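# Remove key fob from box drawer and close it

## Task

Pull the black key fob out of the drawer of the small wooden box and set it down directly on the table surface, touching nothing but the table. Then push the drawer closed. The box must stay roughly in its original spot and orientation, and the drawer's other item must remain inside it. All of this has to hold without the robot supporting anything at the end.

## Robot and tools

ROBOT. Two arms, left_arm and right_arm, each ending in a two-finger parallel gripper. The names are not image sides. Base (URDF root) positions in the scene frame: left_arm (+0.037, +0.364, 0) m, right_arm (-0.040, -0.248, 0) m, both turned only slightly about z. Joint ranges in rad, base to gripper: waist -2.618..3.054, shoulder 0..3.142, elbow 0..3.142, wrist pitch -1.571..1.571, wrist yaw -1.571..1.571, wrist roll -2.094..2.094. Elbows never reach fully straight.

FRAMES. The scene frame has its origin on the tabletop midway between the arms, +x pointing away over the table, +z up, and left_arm on the +y side. Each gripper has its own axes: the fingers extend along its +z and close along its y. end_effector_position is the point between the finger pads, roughly 1 cm short of the fingertips.

execute_actions. Argument actions is a list holding zero or one item; optional pictures (boolean) turns camera images on or off (on by default). Empty list: just report the state. An action item is {"rows": [...], "steps": n}, n from 1 to 15 (default 15), each step lasting 1/30 s. rows holds 1 to 15 rows, one per step; if rows run out, the last is reused. Every row is a single list of 14 numbers, each between -1 and 1, covering both arms: left_arm dx, dy, dz, rx, ry, rz, opening, then right_arm in the same order. dx..rz are offsets, not poses, expressed in that gripper's own axes and counted from the gripper's pose in the most recent result that showed it (for the second or later call inside one reply, or before any result in the scene, from where the gripper is when the action begins). Each row is measured from that same reference, not added to the previous row. Scale: 1.0 equals 0.6 m of translation or 180 degrees; rx, ry, rz form one rotation vector. opening is absolute: +1 is fully open (0.094 m), -1 closed. A wait item is {"steps": n} with no rows, n up to 300, counted from the previous result, so thinking time uses part of it. A refused call does nothing.

move. target is one 14-number row laid out and referenced exactly as above (offsets in gripper axes from the last shown pose). speed is the top path speed in m/s, 0.002 to 0.5, default 0.25; rotation is capped at twice that value in rad/s. Both grippers travel straight lines that finish together, lasting 0.5 to 10 s; anything longer is cut at 10 s short of the goal. Openings are sent when the move starts. Paths ignore obstacles and the other arm, and grippers may lag, wander or overshoot speed, mostly near full reach. The result adds a move: line with the ending (done, off_target, moving, held, fault) and any limits: paced means the sent pose was clipped, held means a safety check blocked some steps (after which the arm may jump quickly). Each gripper's distance from its target is also shown.

wait. seconds from 0 to 10; sends nothing new.

zoom_image. camera is one of cam_head_left, cam_head_right, cam_high, cam_low (504x504), cam_left_wrist, cam_right_wrist (616x616); region [x0, y0, x1, y1] in that image's pixels, origin top-left, at most 504 by 504. Gives a sharper crop of the latest image.

read_manual. section "licences" (default); returns licence text only.

finished_scene. scene is the number of the current scene; it ends it permanently and reports success or failure.

RESULTS. The state line lists each gripper's position (m) and orientation quaternion wxyz in the scene frame; printed positions can be somewhat wrong far from the base. "pose unreachable" means the clearance check altered or blocked that arm's command; HELD flags steps where a row was not fully sent. "Hand target" is where the controller is currently driving each gripper. grip_measured is finger opening on the command scale; the last value of Joint positions is the opening in metres. Joint torques include friction and offsets. FAULT, MOTOR HOT (75 °C) and OVER-TEMPERATURE FAULT lines report stops: at 90 °C an arm halts 10 s; at 100 °C it goes limp and drops.

MOTION BEHAVIOUR. Each step the command is clipped to within 70 mm and 16 degrees of the measured pose, and position wins over orientation when both cannot be met. After an action, an arm only continues to its last clipped pose, so long moves need follow-up commands. Arms tend to settle a centimetre or more low, and zero offsets pull back toward the reference pose, which can let an arm sag over time. To keep an arm still, send the correction to its desired pose in the first call of a reply, zeros afterwards, and its intended opening every time. The simulation keeps running while you think.

GRIPPING. To hold something, command an opening about 0.03 below grip_measured; smaller gaps grip more gently. Pads push up to roughly 50-62 N, less on very thin parts, with a brief spike on first contact. Readings may be off by about 1 mm.

AVOID. Knocking anything off the table, dropping or slamming the fob, shoving the box out of place or turning it, and letting the arms collide or press on each other. Faster contact and targets set deeper past a surface press harder, so approach slowly. Occasional random tugs on held parts or pushes on loose objects may occur. Leave the fob resting freely and the drawer shut with the grippers released before finishing; holding loads for long heats the motors.

Each tool is called as a command line: name --argument value for each argument, lists and objects as JSON in quotes; but a table of rows of numbers goes row by row, as --pt "numbers of a row", without its own name.

## Session

execute_actions --actions '[]'

Scene clock: 0.00 s of 6000.00 s.
left_arm: end_effector_position=(+0.6674, +0.5620, +0.1849) grip_measured=+1.000 end_effector_quat_wxyz=(+0.742, -0.406, +0.532, +0.044) | right_arm: end_effector_position=(+0.2432, -0.1291, +0.0975) grip_measured=+1.000 end_effector_quat_wxyz=(+0.173, -0.557, +0.811, -0.050)
Joint positions: left_arm=[ 0.078  2.427  1.627  0.921 -0.544 -0.529  0.094] | right_arm=[ 0.26   1.388  0.955 -0.778  0.034 -0.797  0.094]
Joint velocities: left_arm=[ 0.002 -0.007 -0.002 -0.007 -0.007 -0.051  0.   ] | right_arm=[ 0.002 -0.002 -0.007 -0.007 -0.051  0.022  0.   ]
Joint torques (N m, as the arm reports them, + toward a larger angle): no reading
Motor temperatures (°C, as the motors report them): left_arm=[31 32 31 31 29 28] | right_arm=[33 30 30 31 30 32]
Hand target (left_arm): +0.668, +0.562, +0.197; +0.748, -0.404, +0.525, +0.041
Hand target (right_arm): +0.247, -0.127, +0.105; +0.185, -0.555, +0.809, -0.051

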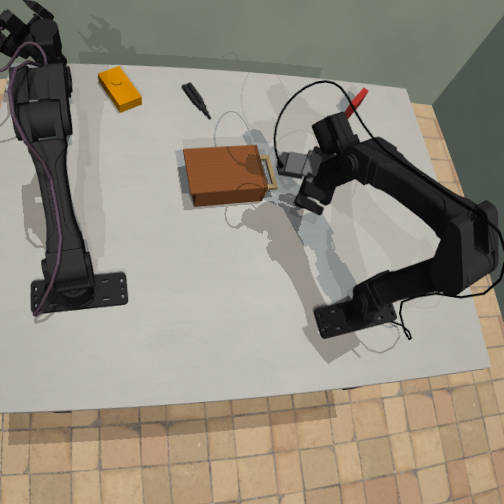

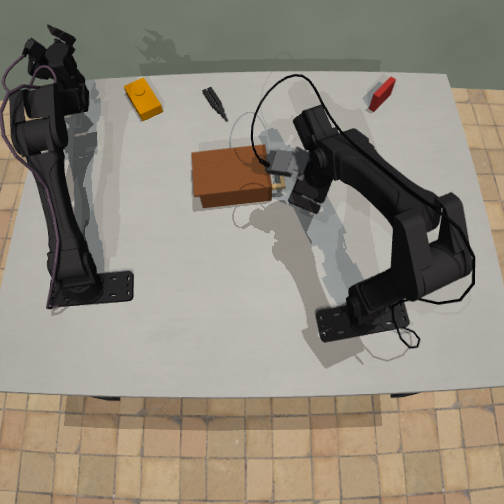

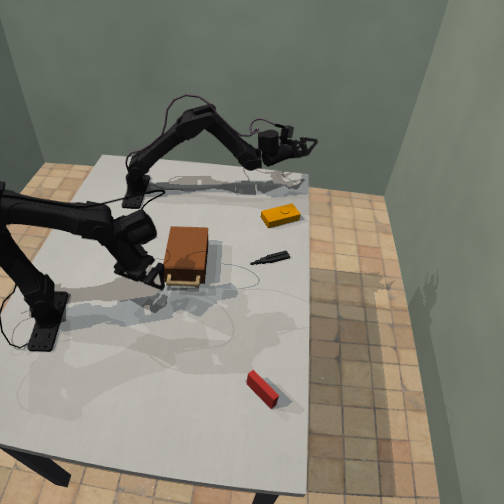

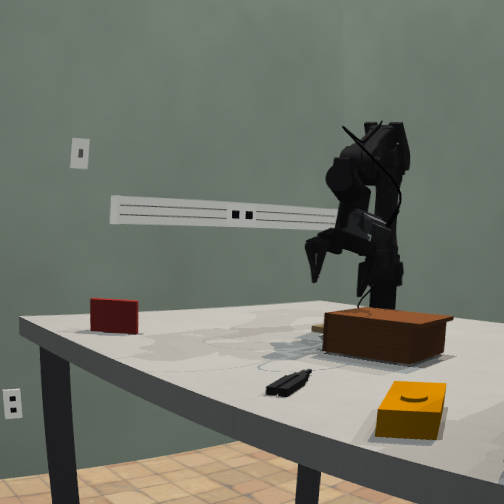

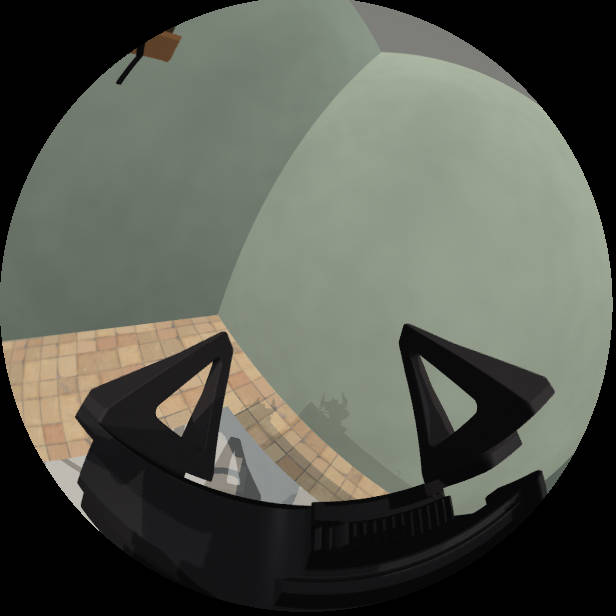

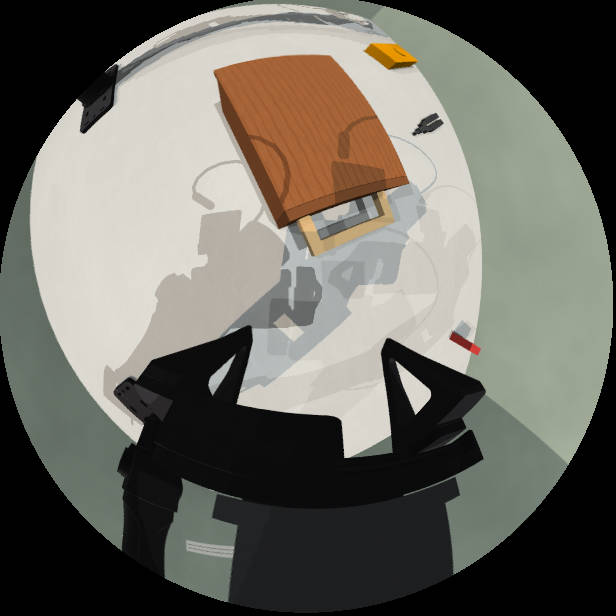

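zoom_image --camera "cam_head_left" --region '[160, 110, 360, 240]'

zoom_image --camera "cam_high" --region '[100, 200, 260, 320]'

Region (160, 110, 360, 240) of cam_head_left's 504x504 image, scaled by 2.520, with more detail than that image has; it fills the top 328 rows of this view, and the rest is white.

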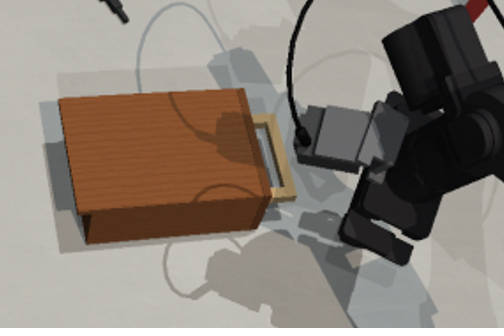

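Region (100, 200, 260, 320) of cam_high's 504x504 image, scaled by 3.150, with more detail than that image has; it fills the top 378 rows of this view, and the rest is white.

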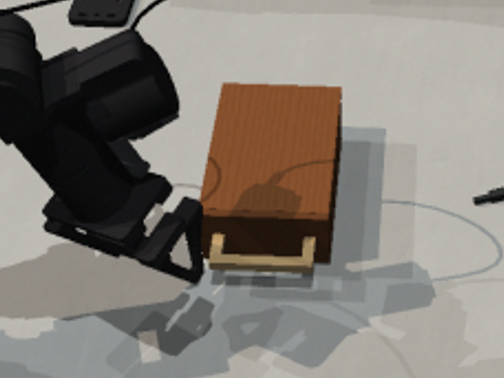

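move --target '[0.02,-0.139,-0.981,-0.006,0.558,0.276,-1,-0.118,-0.002,-0.0825,-0.0416,0.1134,0.3348,0]'

Scene clock: 28.97 s of 6000.00 s.
left_arm: end_effector_position=(+0.2674, +0.1265, +0.1547) grip_measured=-0.980 end_effector_quat_wxyz=(+0.002, -0.063, +0.998, +0.008) | right_arm: end_effector_position=(+0.2498, -0.0743, +0.1539) grip_measured=+0.002 end_effector_quat_wxyz=(-0.004, -0.069, +0.998, -0.004)
Joint positions: left_arm=[-0.894  1.812  1.683 -1.451 -0.013 -0.936  0.001] | right_arm=[ 0.384  1.84   1.716 -1.458  0.003  0.4    0.047]
Joint velocities: left_arm=[-0.007  0.017 -0.022 -0.022  0.051 -0.022 -0.002] | right_arm=[-0.017 -0.002 -0.007 -0.051 -0.051  0.081 -0.002]
Joint torques (N m, as the arm reports them, + toward a larger angle): left_arm=[-0.32 -7.03  9.21  0.1   0.02 -0.04] | right_arm=[ 0.71 -6.72  9.5   0.3  -0.06  0.11]
Motor temperatures (°C, as the motors report them): left_arm=[31 39 33 34 29 28] | right_arm=[33 32 33 32 30 32]
Hand target (left_arm): +0.268, +0.122, +0.161; +0.003, -0.064, +0.998, +0.003
Hand target (right_arm): +0.251, -0.069, +0.160; -0.001, -0.068, +0.998, +0.001
Off the commanded pose (left_arm): 0.009 m, 1 deg.
Off the commanded pose (right_arm): 0.008 m, 1 deg.
After step 90, 21.47 s passed at rest.
move: done

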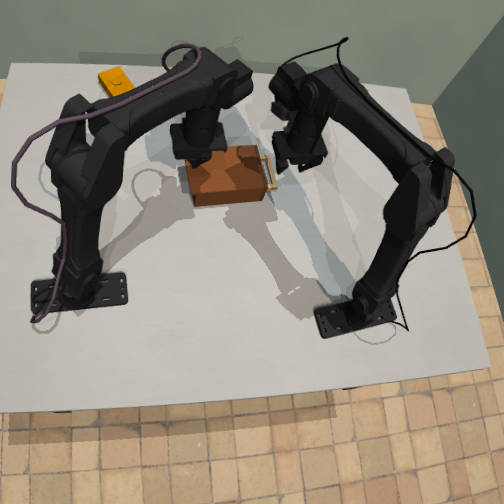

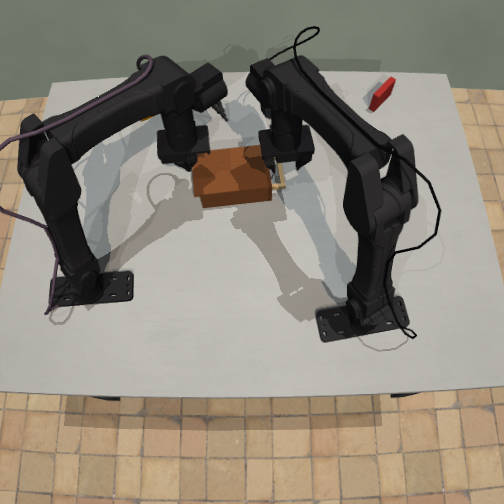

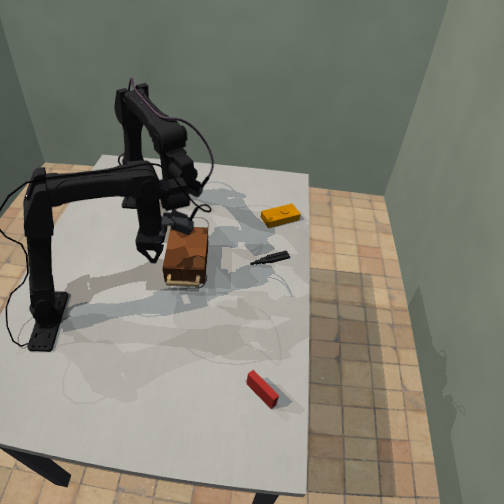

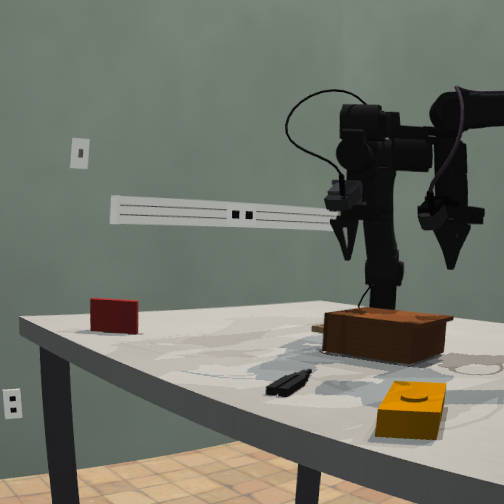

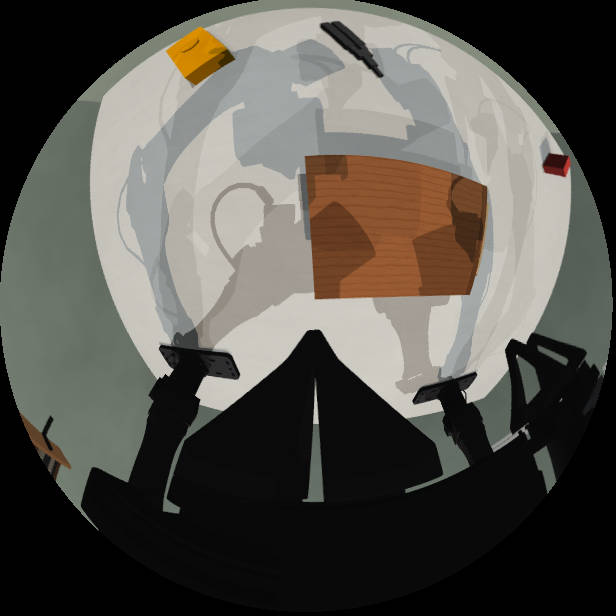

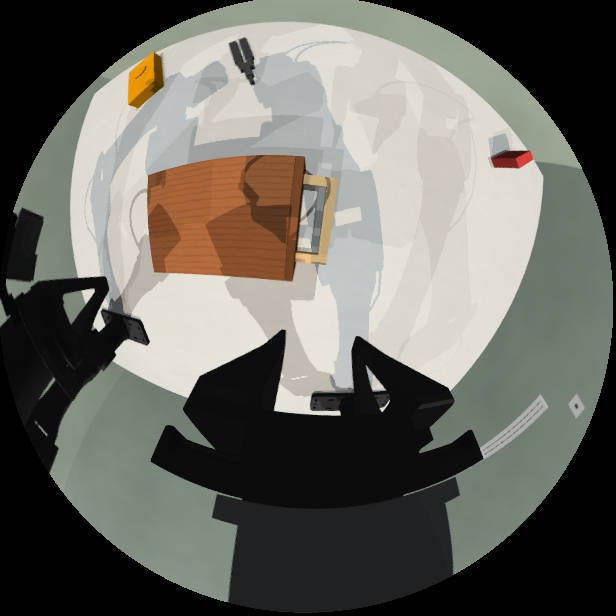

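move --target '[-0.06,-0.05,0.08,0.11,0,0,-1,-0.095,0,0.085,0,0,0,-0.3]' --speed 0.15

Scene clock: 34.97 s of 6000.00 s.
left_arm: end_effector_position=(+0.3065, +0.1002, +0.0991) grip_measured=-0.980 end_effector_quat_wxyz=(+0.004, -0.065, +0.986, -0.151) | right_arm: end_effector_position=(+0.2920, -0.0718, +0.0951) grip_measured=-0.298 end_effector_quat_wxyz=(-0.028, -0.068, +0.997, -0.014)
Joint positions: left_arm=[-0.759  1.78   1.385 -0.962  0.217 -0.83   0.001] | right_arm=[ 0.332  2.041  1.757 -1.351  0.003  0.35   0.033]
Joint velocities: left_arm=[-0.022 -0.007 -0.002 -0.007  0.007 -0.037  0.001] | right_arm=[-0.002  0.002  0.017 -0.007  0.007 -0.037  0.   ]
Joint torques (N m, as the arm reports them, + toward a larger angle): left_arm=[  0.49 -10.37   5.09   0.71   0.2    0.12] | right_arm=[-0.65 -8.77  9.82  0.55  0.   -0.08]
Motor temperatures (°C, as the motors report them): left_arm=[31 38 33 34 29 28] | right_arm=[33 33 33 32 30 32]
Hand target (left_arm): +0.307, +0.102, +0.106; +0.012, -0.062, +0.985, -0.163
Hand target (right_arm): +0.306, -0.068, +0.103; -0.004, -0.069, +0.998, -0.004
Off the commanded pose (left_arm): 0.008 m, 2 deg.
Off the commanded pose (right_arm): 0.016 m, 3 deg.
After step 90, 1.23 s passed at rest.
move: off_target (right_arm)

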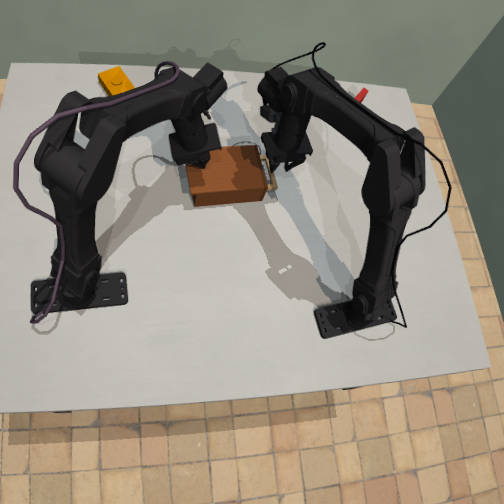

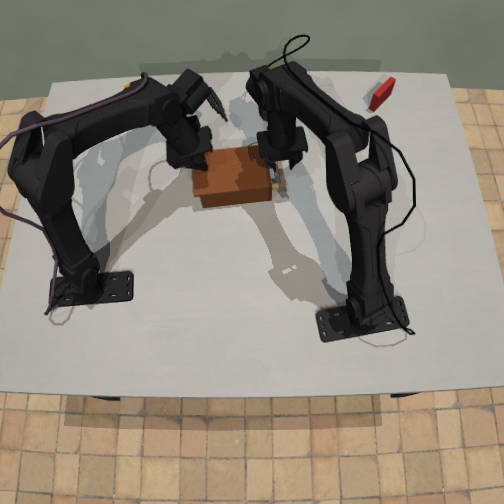

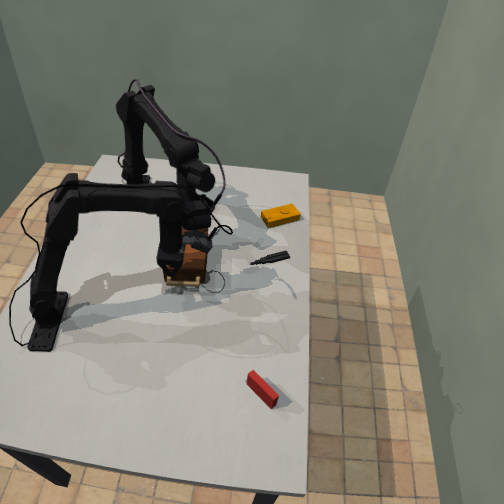

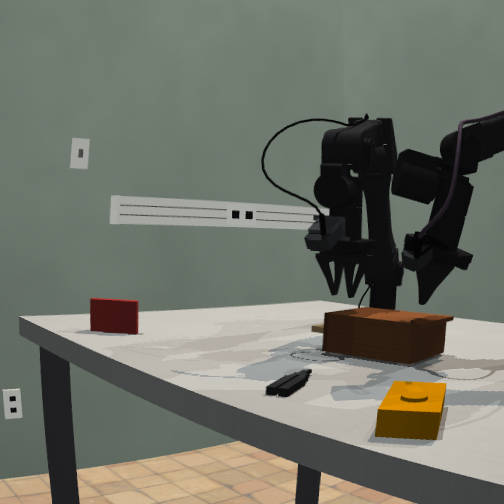

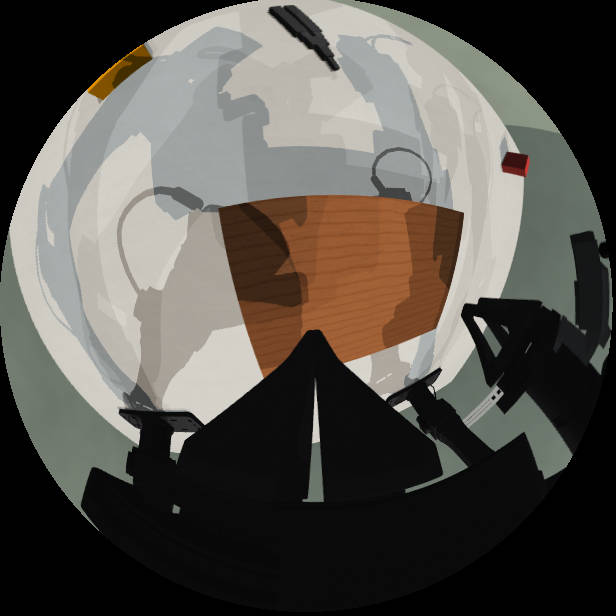

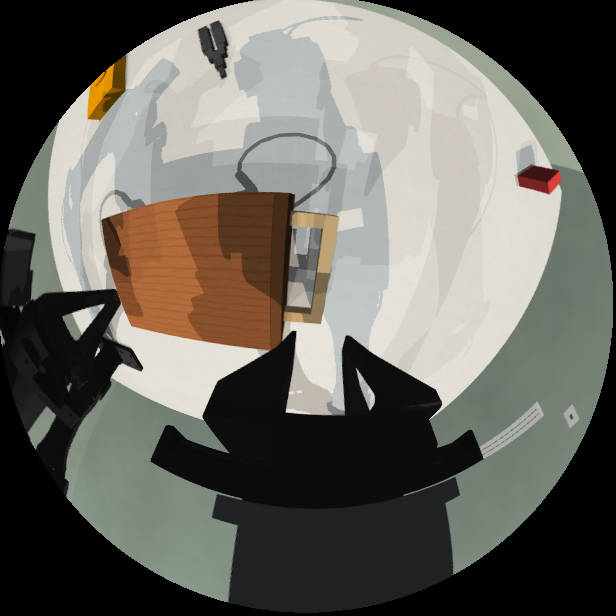

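move --target '[-0.02,0.012,0.04,0,0,0,-1,-0.065,0.003,0.04,-0.08,-0.02,0,-0.45]' --speed 0.05

Scene clock: 46.83 s of 6000.00 s.
left_arm: end_effector_position=(+0.3181, +0.0975, +0.0817) grip_measured=-0.980 end_effector_quat_wxyz=(+0.009, -0.064, +0.986, -0.154) | right_arm: end_effector_position=(+0.3269, -0.0660, +0.0745) grip_measured=-0.448 end_effector_quat_wxyz=(-0.005, -0.062, +0.992, +0.107)
Joint positions: left_arm=[-0.746  1.823  1.366 -0.892  0.218 -0.817  0.001] | right_arm=[ 0.214  2.06   1.689 -1.145 -0.208  0.248  0.026]
Joint velocities: left_arm=[-0.012 -0.007 -0.012  0.037  0.007 -0.051 -0.   ] | right_arm=[-0.002 -0.017 -0.022 -0.022 -0.022  0.007 -0.001]
Joint torques (N m, as the arm reports them, + toward a larger angle): left_arm=[ 0.68 -7.61  4.85  0.67  0.17  0.12] | right_arm=[-0.61 -8.5   5.75  0.72 -0.23 -0.12]
Motor temperatures (°C, as the motors report them): left_arm=[31 38 33 33 29 28] | right_arm=[33 35 33 32 30 32]
Hand target (left_arm): +0.318, +0.101, +0.074; +0.003, -0.065, +0.986, -0.151
Hand target (right_arm): +0.329, -0.066, +0.070; -0.004, -0.065, +0.991, +0.113
Off the commanded pose (left_arm): 0.009 m, 1 deg.
Off the commanded pose (right_arm): 0.006 m, 1 deg.
After step 90, 5.97 s passed at rest.
move: done

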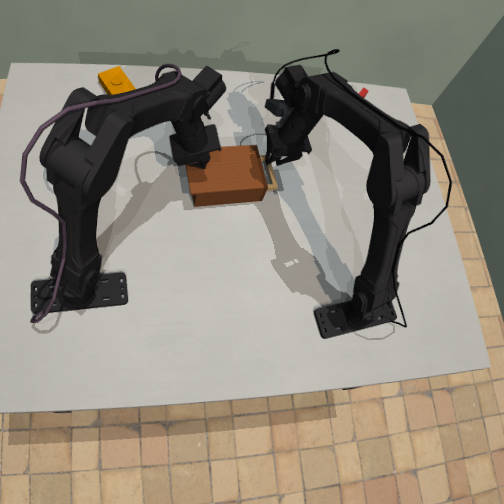

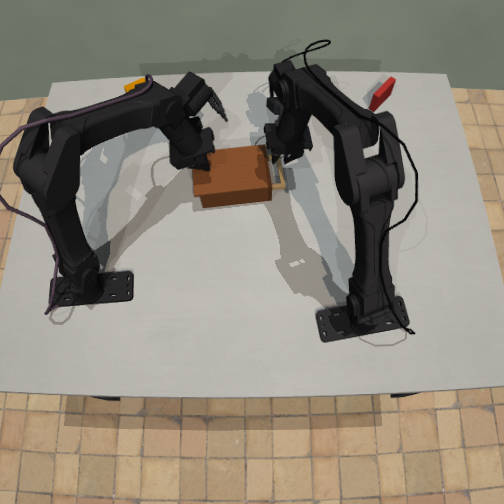

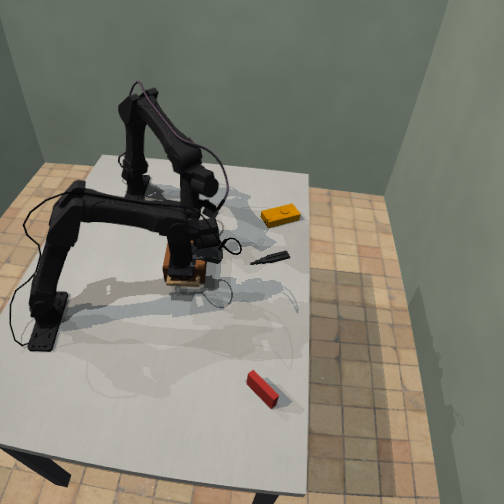

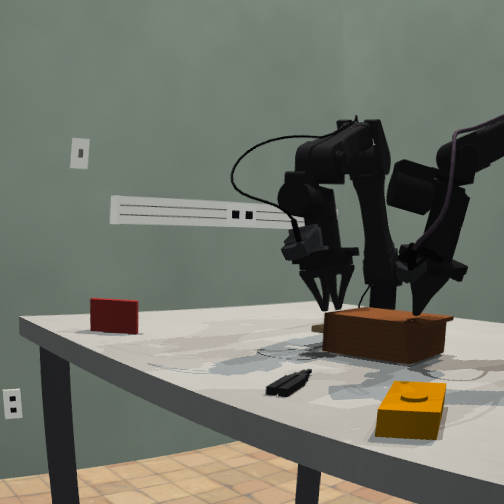

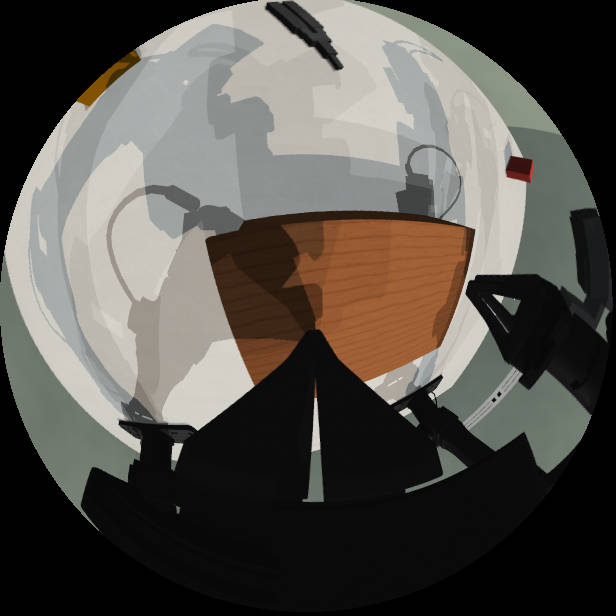

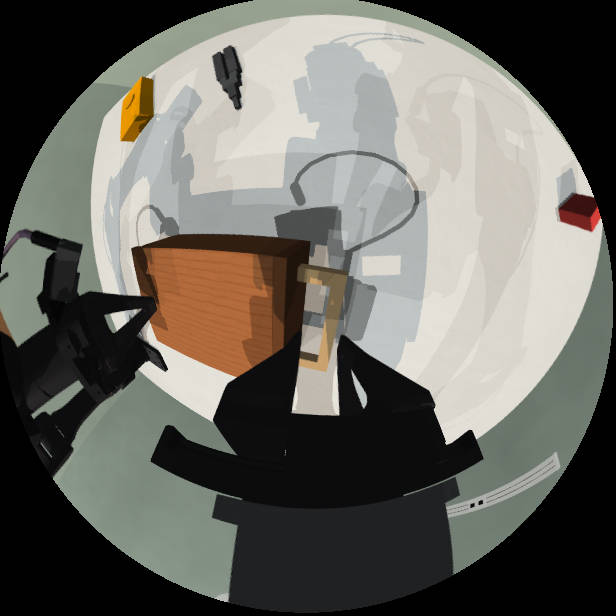

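move --target '[0,0.01,0.03,0,0,0,-1,0,-0.017,0.062,0,0,0,-0.45]' --speed 0.04

Scene clock: 53.07 s of 6000.00 s.
left_arm: end_effector_position=(+0.3243, +0.0916, +0.0780) grip_measured=-0.981 end_effector_quat_wxyz=(+0.023, -0.061, +0.983, -0.170) | right_arm: end_effector_position=(+0.3232, -0.0672, +0.0391) grip_measured=-0.448 end_effector_quat_wxyz=(-0.012, -0.062, +0.992, +0.106)
Joint positions: left_arm=[-0.746  1.823  1.34  -0.824  0.223 -0.816  0.001] | right_arm=[ 0.214  2.086  1.586 -1.029 -0.209  0.247  0.026]
Joint velocities: left_arm=[-0.007  0.007  0.012 -0.037 -0.037  0.007 -0.001] | right_arm=[-0.017 -0.002  0.002 -0.066 -0.11  -0.007 -0.001]
Joint torques (N m, as the arm reports them, + toward a larger angle): left_arm=[ 0.1  -7.03  4.12  0.68  0.1   0.03] | right_arm=[-0.53 -9.18  5.66  0.77 -0.16 -0.06]
Motor temperatures (°C, as the motors report them): left_arm=[31 37 33 33 29 28] | right_arm=[33 35 33 32 30 32]
Hand target (left_arm): +0.318, +0.098, +0.063; +0.009, -0.064, +0.986, -0.154
Hand target (right_arm): +0.327, -0.069, +0.036; -0.005, -0.062, +0.992, +0.107
Off the commanded pose (left_arm): 0.018 m, 2 deg.
Off the commanded pose (right_arm): 0.005 m, 1 deg.
After step 90, 1.93 s passed at rest.
move: off_target (left_arm)

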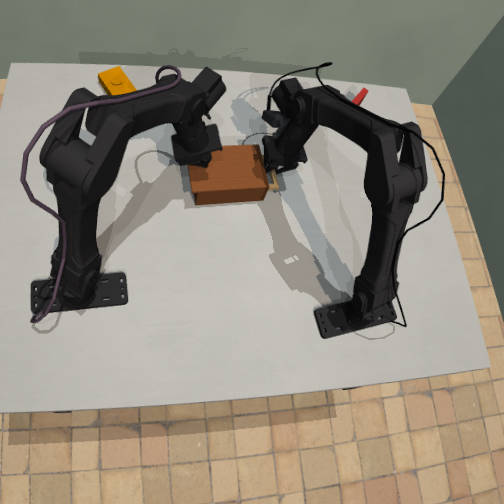

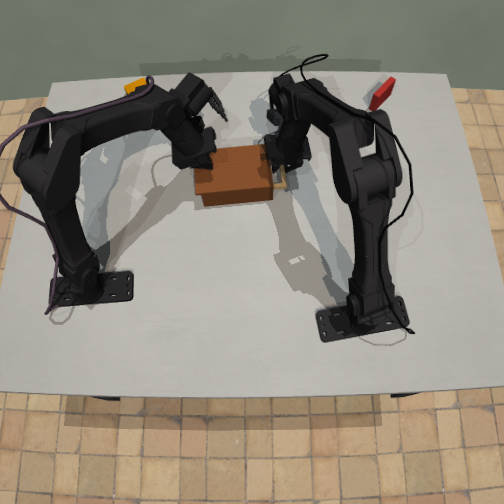

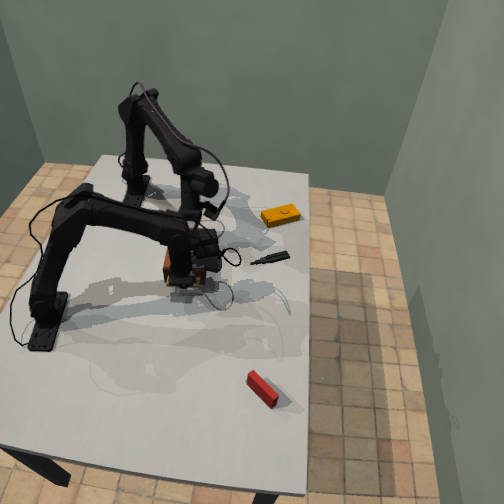

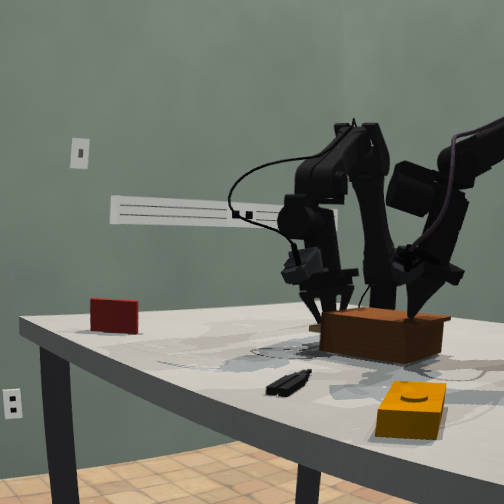

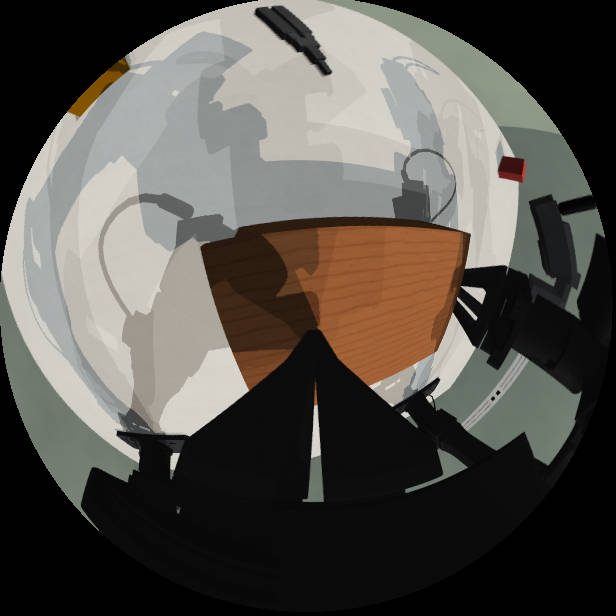

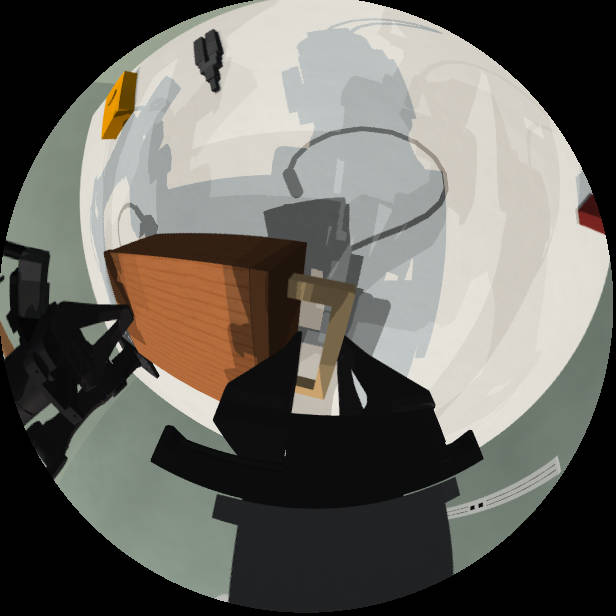

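execute_actions --actions '[{"rows":[[0.012,0.02,0.015,0,0,0,-1,0,-0.02,-0.004,0,0,0,-0.45],[0.012,0.02,0.015,0,0,0,-1,0,-0.02,-0.004,0,0,0,-0.45],[0.012,0.02,0.015,0,0,0,-1,0,-0.02,-0.004,0,0,0,-0.45],[0.012,0.02,0.015,0,0,0,-1,0,-0.02,-0.004,0,0,0,-0.45],[0.012,0.02,0.015,0,0,0,-1,0,-0.02,-0.004,0,0,0,-0.45],[0.012,0.02,0.015,0,0,0,-1,0,-0.02,-0.004,0,0,0,-0.45],[0.012,0.02,0.015,0,0,0,-1,0,-0.02,-0.004,0,0,0,-0.45],[0.012,0.02,0.015,0,0,0,-1,0,-0.02,0.012,0,0,0,-0.45]]}]' --pictures false

wait --seconds 0.5

Scene clock: 61.97 s of 6000.00 s.
left_arm: end_effector_position=(+0.3253, +0.0877, +0.0777) grip_measured=-0.981 end_effector_quat_wxyz=(+0.035, -0.058, +0.980, -0.190) | right_arm: end_effector_position=(+0.3226, -0.0788, +0.0325) grip_measured=-0.448 end_effector_quat_wxyz=(-0.017, -0.056, +0.993, +0.103)
Joint positions: left_arm=[-0.746  1.8    1.295 -0.755  0.237 -0.816  0.001] | right_arm=[ 0.187  2.086  1.56  -1.019 -0.208  0.232  0.026]
Joint velocities: left_arm=[-0.002  0.012 -0.022 -0.051 -0.007  0.022  0.001] | right_arm=[-0.002  0.007  0.017  0.007 -0.007 -0.051 -0.   ]
Joint torques (N m, as the arm reports them, + toward a larger angle): left_arm=[ 0.1  -8.18  3.46  0.61 -0.02  0.05] | right_arm=[ 0.01 -9.16  5.57  0.69 -0.13 -0.11]
Motor temperatures (°C, as the motors report them): left_arm=[31 37 32 33 29 28] | right_arm=[33 36 32 32 30 32]
Hand target (left_arm): +0.316, +0.099, +0.066; +0.022, -0.061, +0.983, -0.170
Hand target (right_arm): +0.324, -0.078, +0.030; -0.012, -0.062, +0.992, +0.105
Off the commanded pose (left_arm): 0.019 m, 3 deg.
Off the commanded pose (right_arm): 0.004 m, 1 deg.
Steps of this call (steps 1 to 90: nothing new was sent; then 5.40 s passed at rest; steps 91 to 105: all 15 steps of this action). Readings (end_effector_position):
91: left_arm (+0.3243, +0.0913, +0.0773) | right_arm (+0.3239, -0.0680, +0.0391)
92: left_arm (+0.3242, +0.0910, +0.0773) | right_arm (+0.3245, -0.0694, +0.0391)
94: left_arm (+0.3234, +0.0906, +0.0775) | right_arm (+0.3264, -0.0732, +0.0391)
98: left_arm (+0.3244, +0.0889, +0.0776) | right_arm (+0.3278, -0.0769, +0.0381)
105: the state above

Scene clock: 62.47 s of 6000.00 s.
left_arm: end_effector_position=(+0.3254, +0.0876, +0.0777) grip_measured=-0.981 end_effector_quat_wxyz=(+0.035, -0.057, +0.980, -0.190) | right_arm: end_effector_position=(+0.3231, -0.0786, +0.0325) grip_measured=-0.448 end_effector_quat_wxyz=(-0.016, -0.056, +0.993, +0.104)
Joint positions: left_arm=[-0.746  1.8    1.294 -0.754  0.237 -0.816  0.001] | right_arm=[ 0.187  2.086  1.56  -1.016 -0.208  0.232  0.026]
Joint velocities: left_arm=[ 0.007  0.012  0.002 -0.007 -0.037  0.037  0.   ] | right_arm=[-0.007 -0.007 -0.017 -0.037 -0.007  0.022 -0.   ]
Joint torques (N m, as the arm reports them, + toward a larger angle): left_arm=[ 0.17 -8.2   3.53  0.62  0.    0.05] | right_arm=[ 0.12 -9.02  5.63  0.71 -0.14 -0.1 ]
Motor temperatures (°C, as the motors report them): left_arm=[31 37 32 33 29 28] | right_arm=[33 36 32 32 30 32]
Hand target (left_arm): +0.316, +0.099, +0.066; +0.022, -0.061, +0.983, -0.169
Hand target (right_arm): +0.324, -0.077, +0.030; -0.012, -0.062, +0.992, +0.105
Off the commanded pose (left_arm): 0.019 m, 3 deg.
Off the commanded pose (right_arm): 0.004 m, 1 deg.
Steps of this call (steps 1 to 15: nothing new was sent). Readings (end_effector_position):
1: left_arm (+0.3253, +0.0877, +0.0776) | right_arm (+0.3228, -0.0787, +0.0325)
2: left_arm (+0.3253, +0.0877, +0.0776) | right_arm (+0.3229, -0.0787, +0.0325)
4: left_arm (+0.3253, +0.0877, +0.0776) | right_arm (+0.3230, -0.0787, +0.0325)
8: left_arm (+0.3254, +0.0876, +0.0777) | right_arm (+0.3231, -0.0786, +0.0325)
15: the state above

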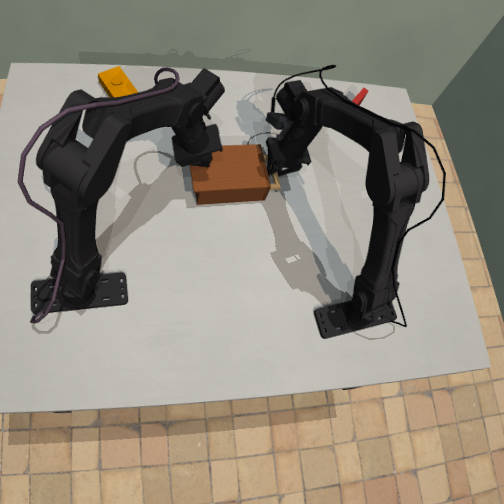

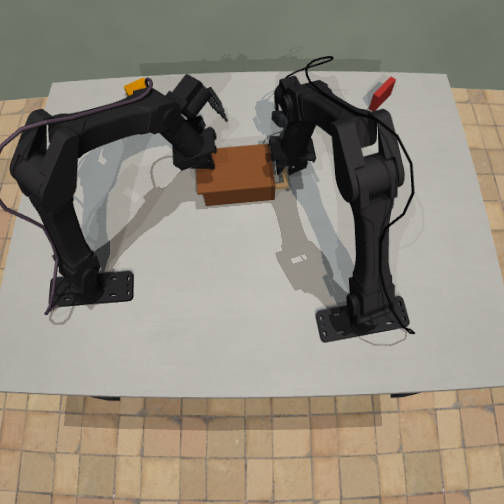

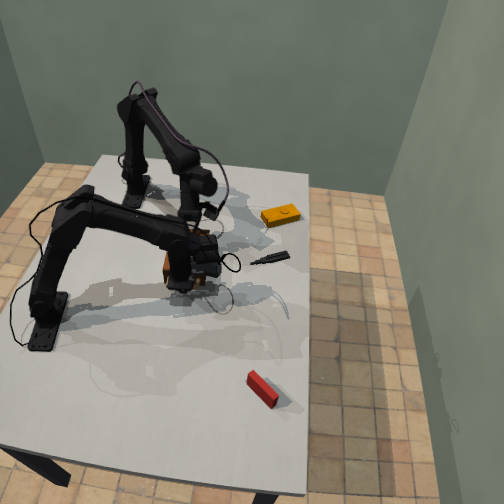

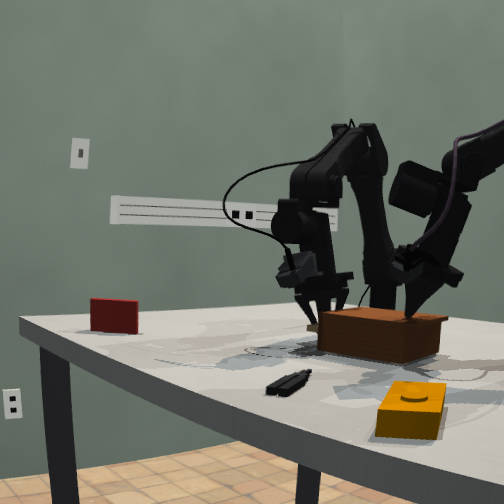

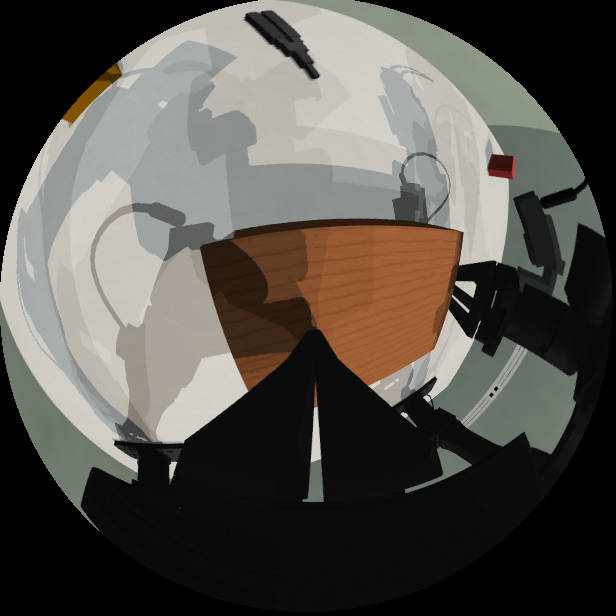

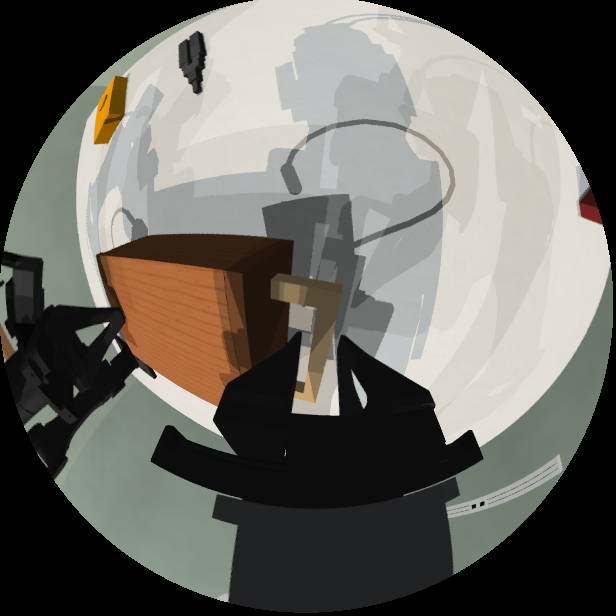

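move --target '[0.015,0.03,0.012,-0.03,0.018,0,-1,0,-0.065,-0.014,0,0,0,-0.45]' --speed 0.03

Scene clock: 76.07 s of 6000.00 s.
left_arm: end_effector_position=(+0.3220, +0.0880, +0.0776) grip_measured=-0.981 end_effector_quat_wxyz=(+0.025, -0.051, +0.981, -0.187) | right_arm: end_effector_position=(+0.3311, -0.1063, +0.0306) grip_measured=-0.448 end_effector_quat_wxyz=(-0.016, -0.058, +0.991, +0.117)
Joint positions: left_arm=[-0.746  1.807  1.306 -0.78   0.247 -0.802  0.001] | right_arm=[ 0.102  2.086  1.547 -1.016 -0.237  0.142  0.026]
Joint velocities: left_arm=[ 0.007  0.002 -0.002  0.007 -0.022  0.007  0.   ] | right_arm=[-0.007 -0.002  0.002  0.022  0.022  0.022  0.   ]
Joint torques (N m, as the arm reports them, + toward a larger angle): left_arm=[-0.03 -5.64  7.92  0.06 -0.21  0.1 ] | right_arm=[ -1.18 -10.64   4.83   0.4    0.11  -0.09]
Motor temperatures (°C, as the motors report them): left_arm=[31 37 32 33 29 28] | right_arm=[33 37 32 32 30 32]
Hand target (left_arm): +0.315, +0.100, +0.065; +0.005, -0.053, +0.988, -0.146
Hand target (right_arm): +0.328, -0.118, +0.033; -0.016, -0.056, +0.993, +0.104
Off the commanded pose (left_arm): 0.020 m, 5 deg.
Off the commanded pose (right_arm): 0.013 m, 2 deg.
After step 90, 8.50 s passed at rest.
move: off_target (left_arm, right_arm)

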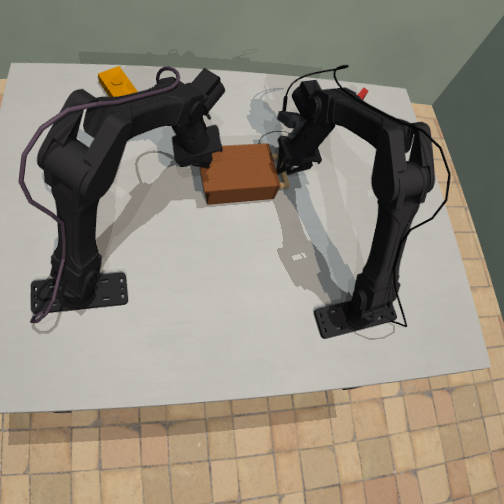

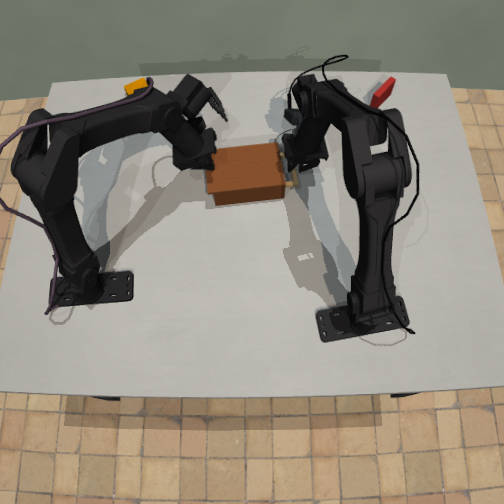

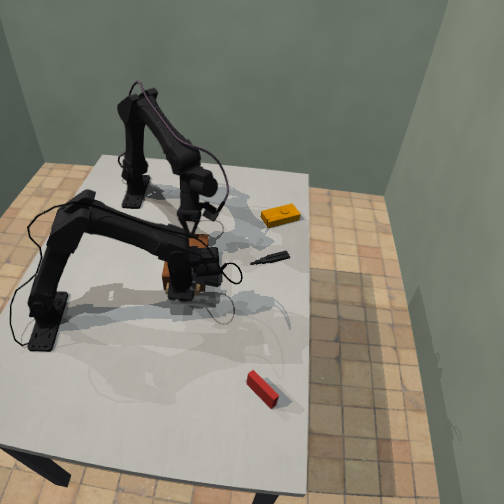

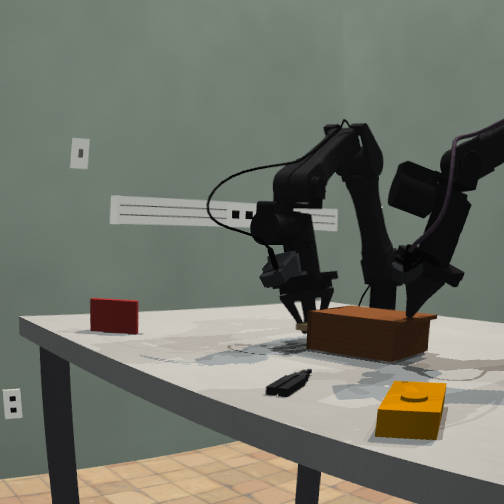

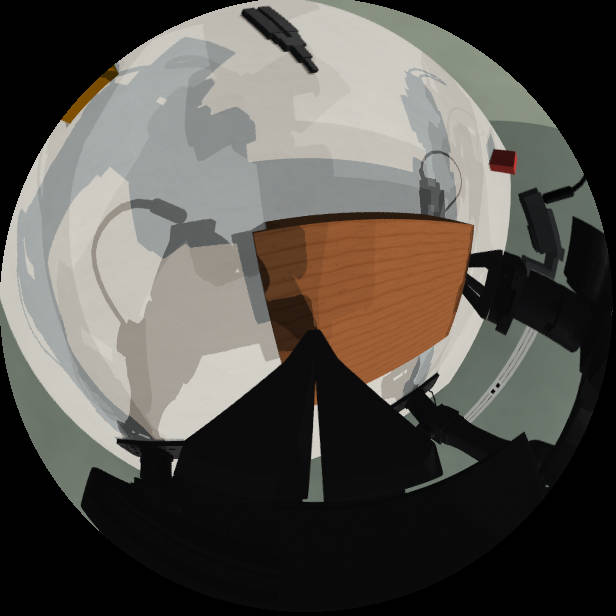

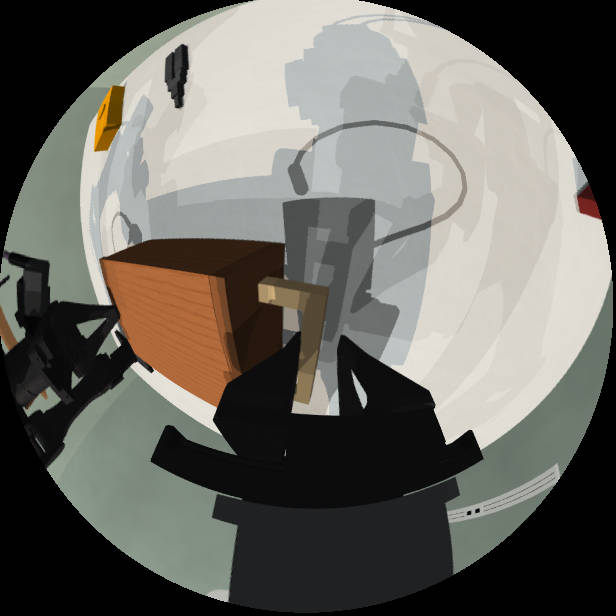

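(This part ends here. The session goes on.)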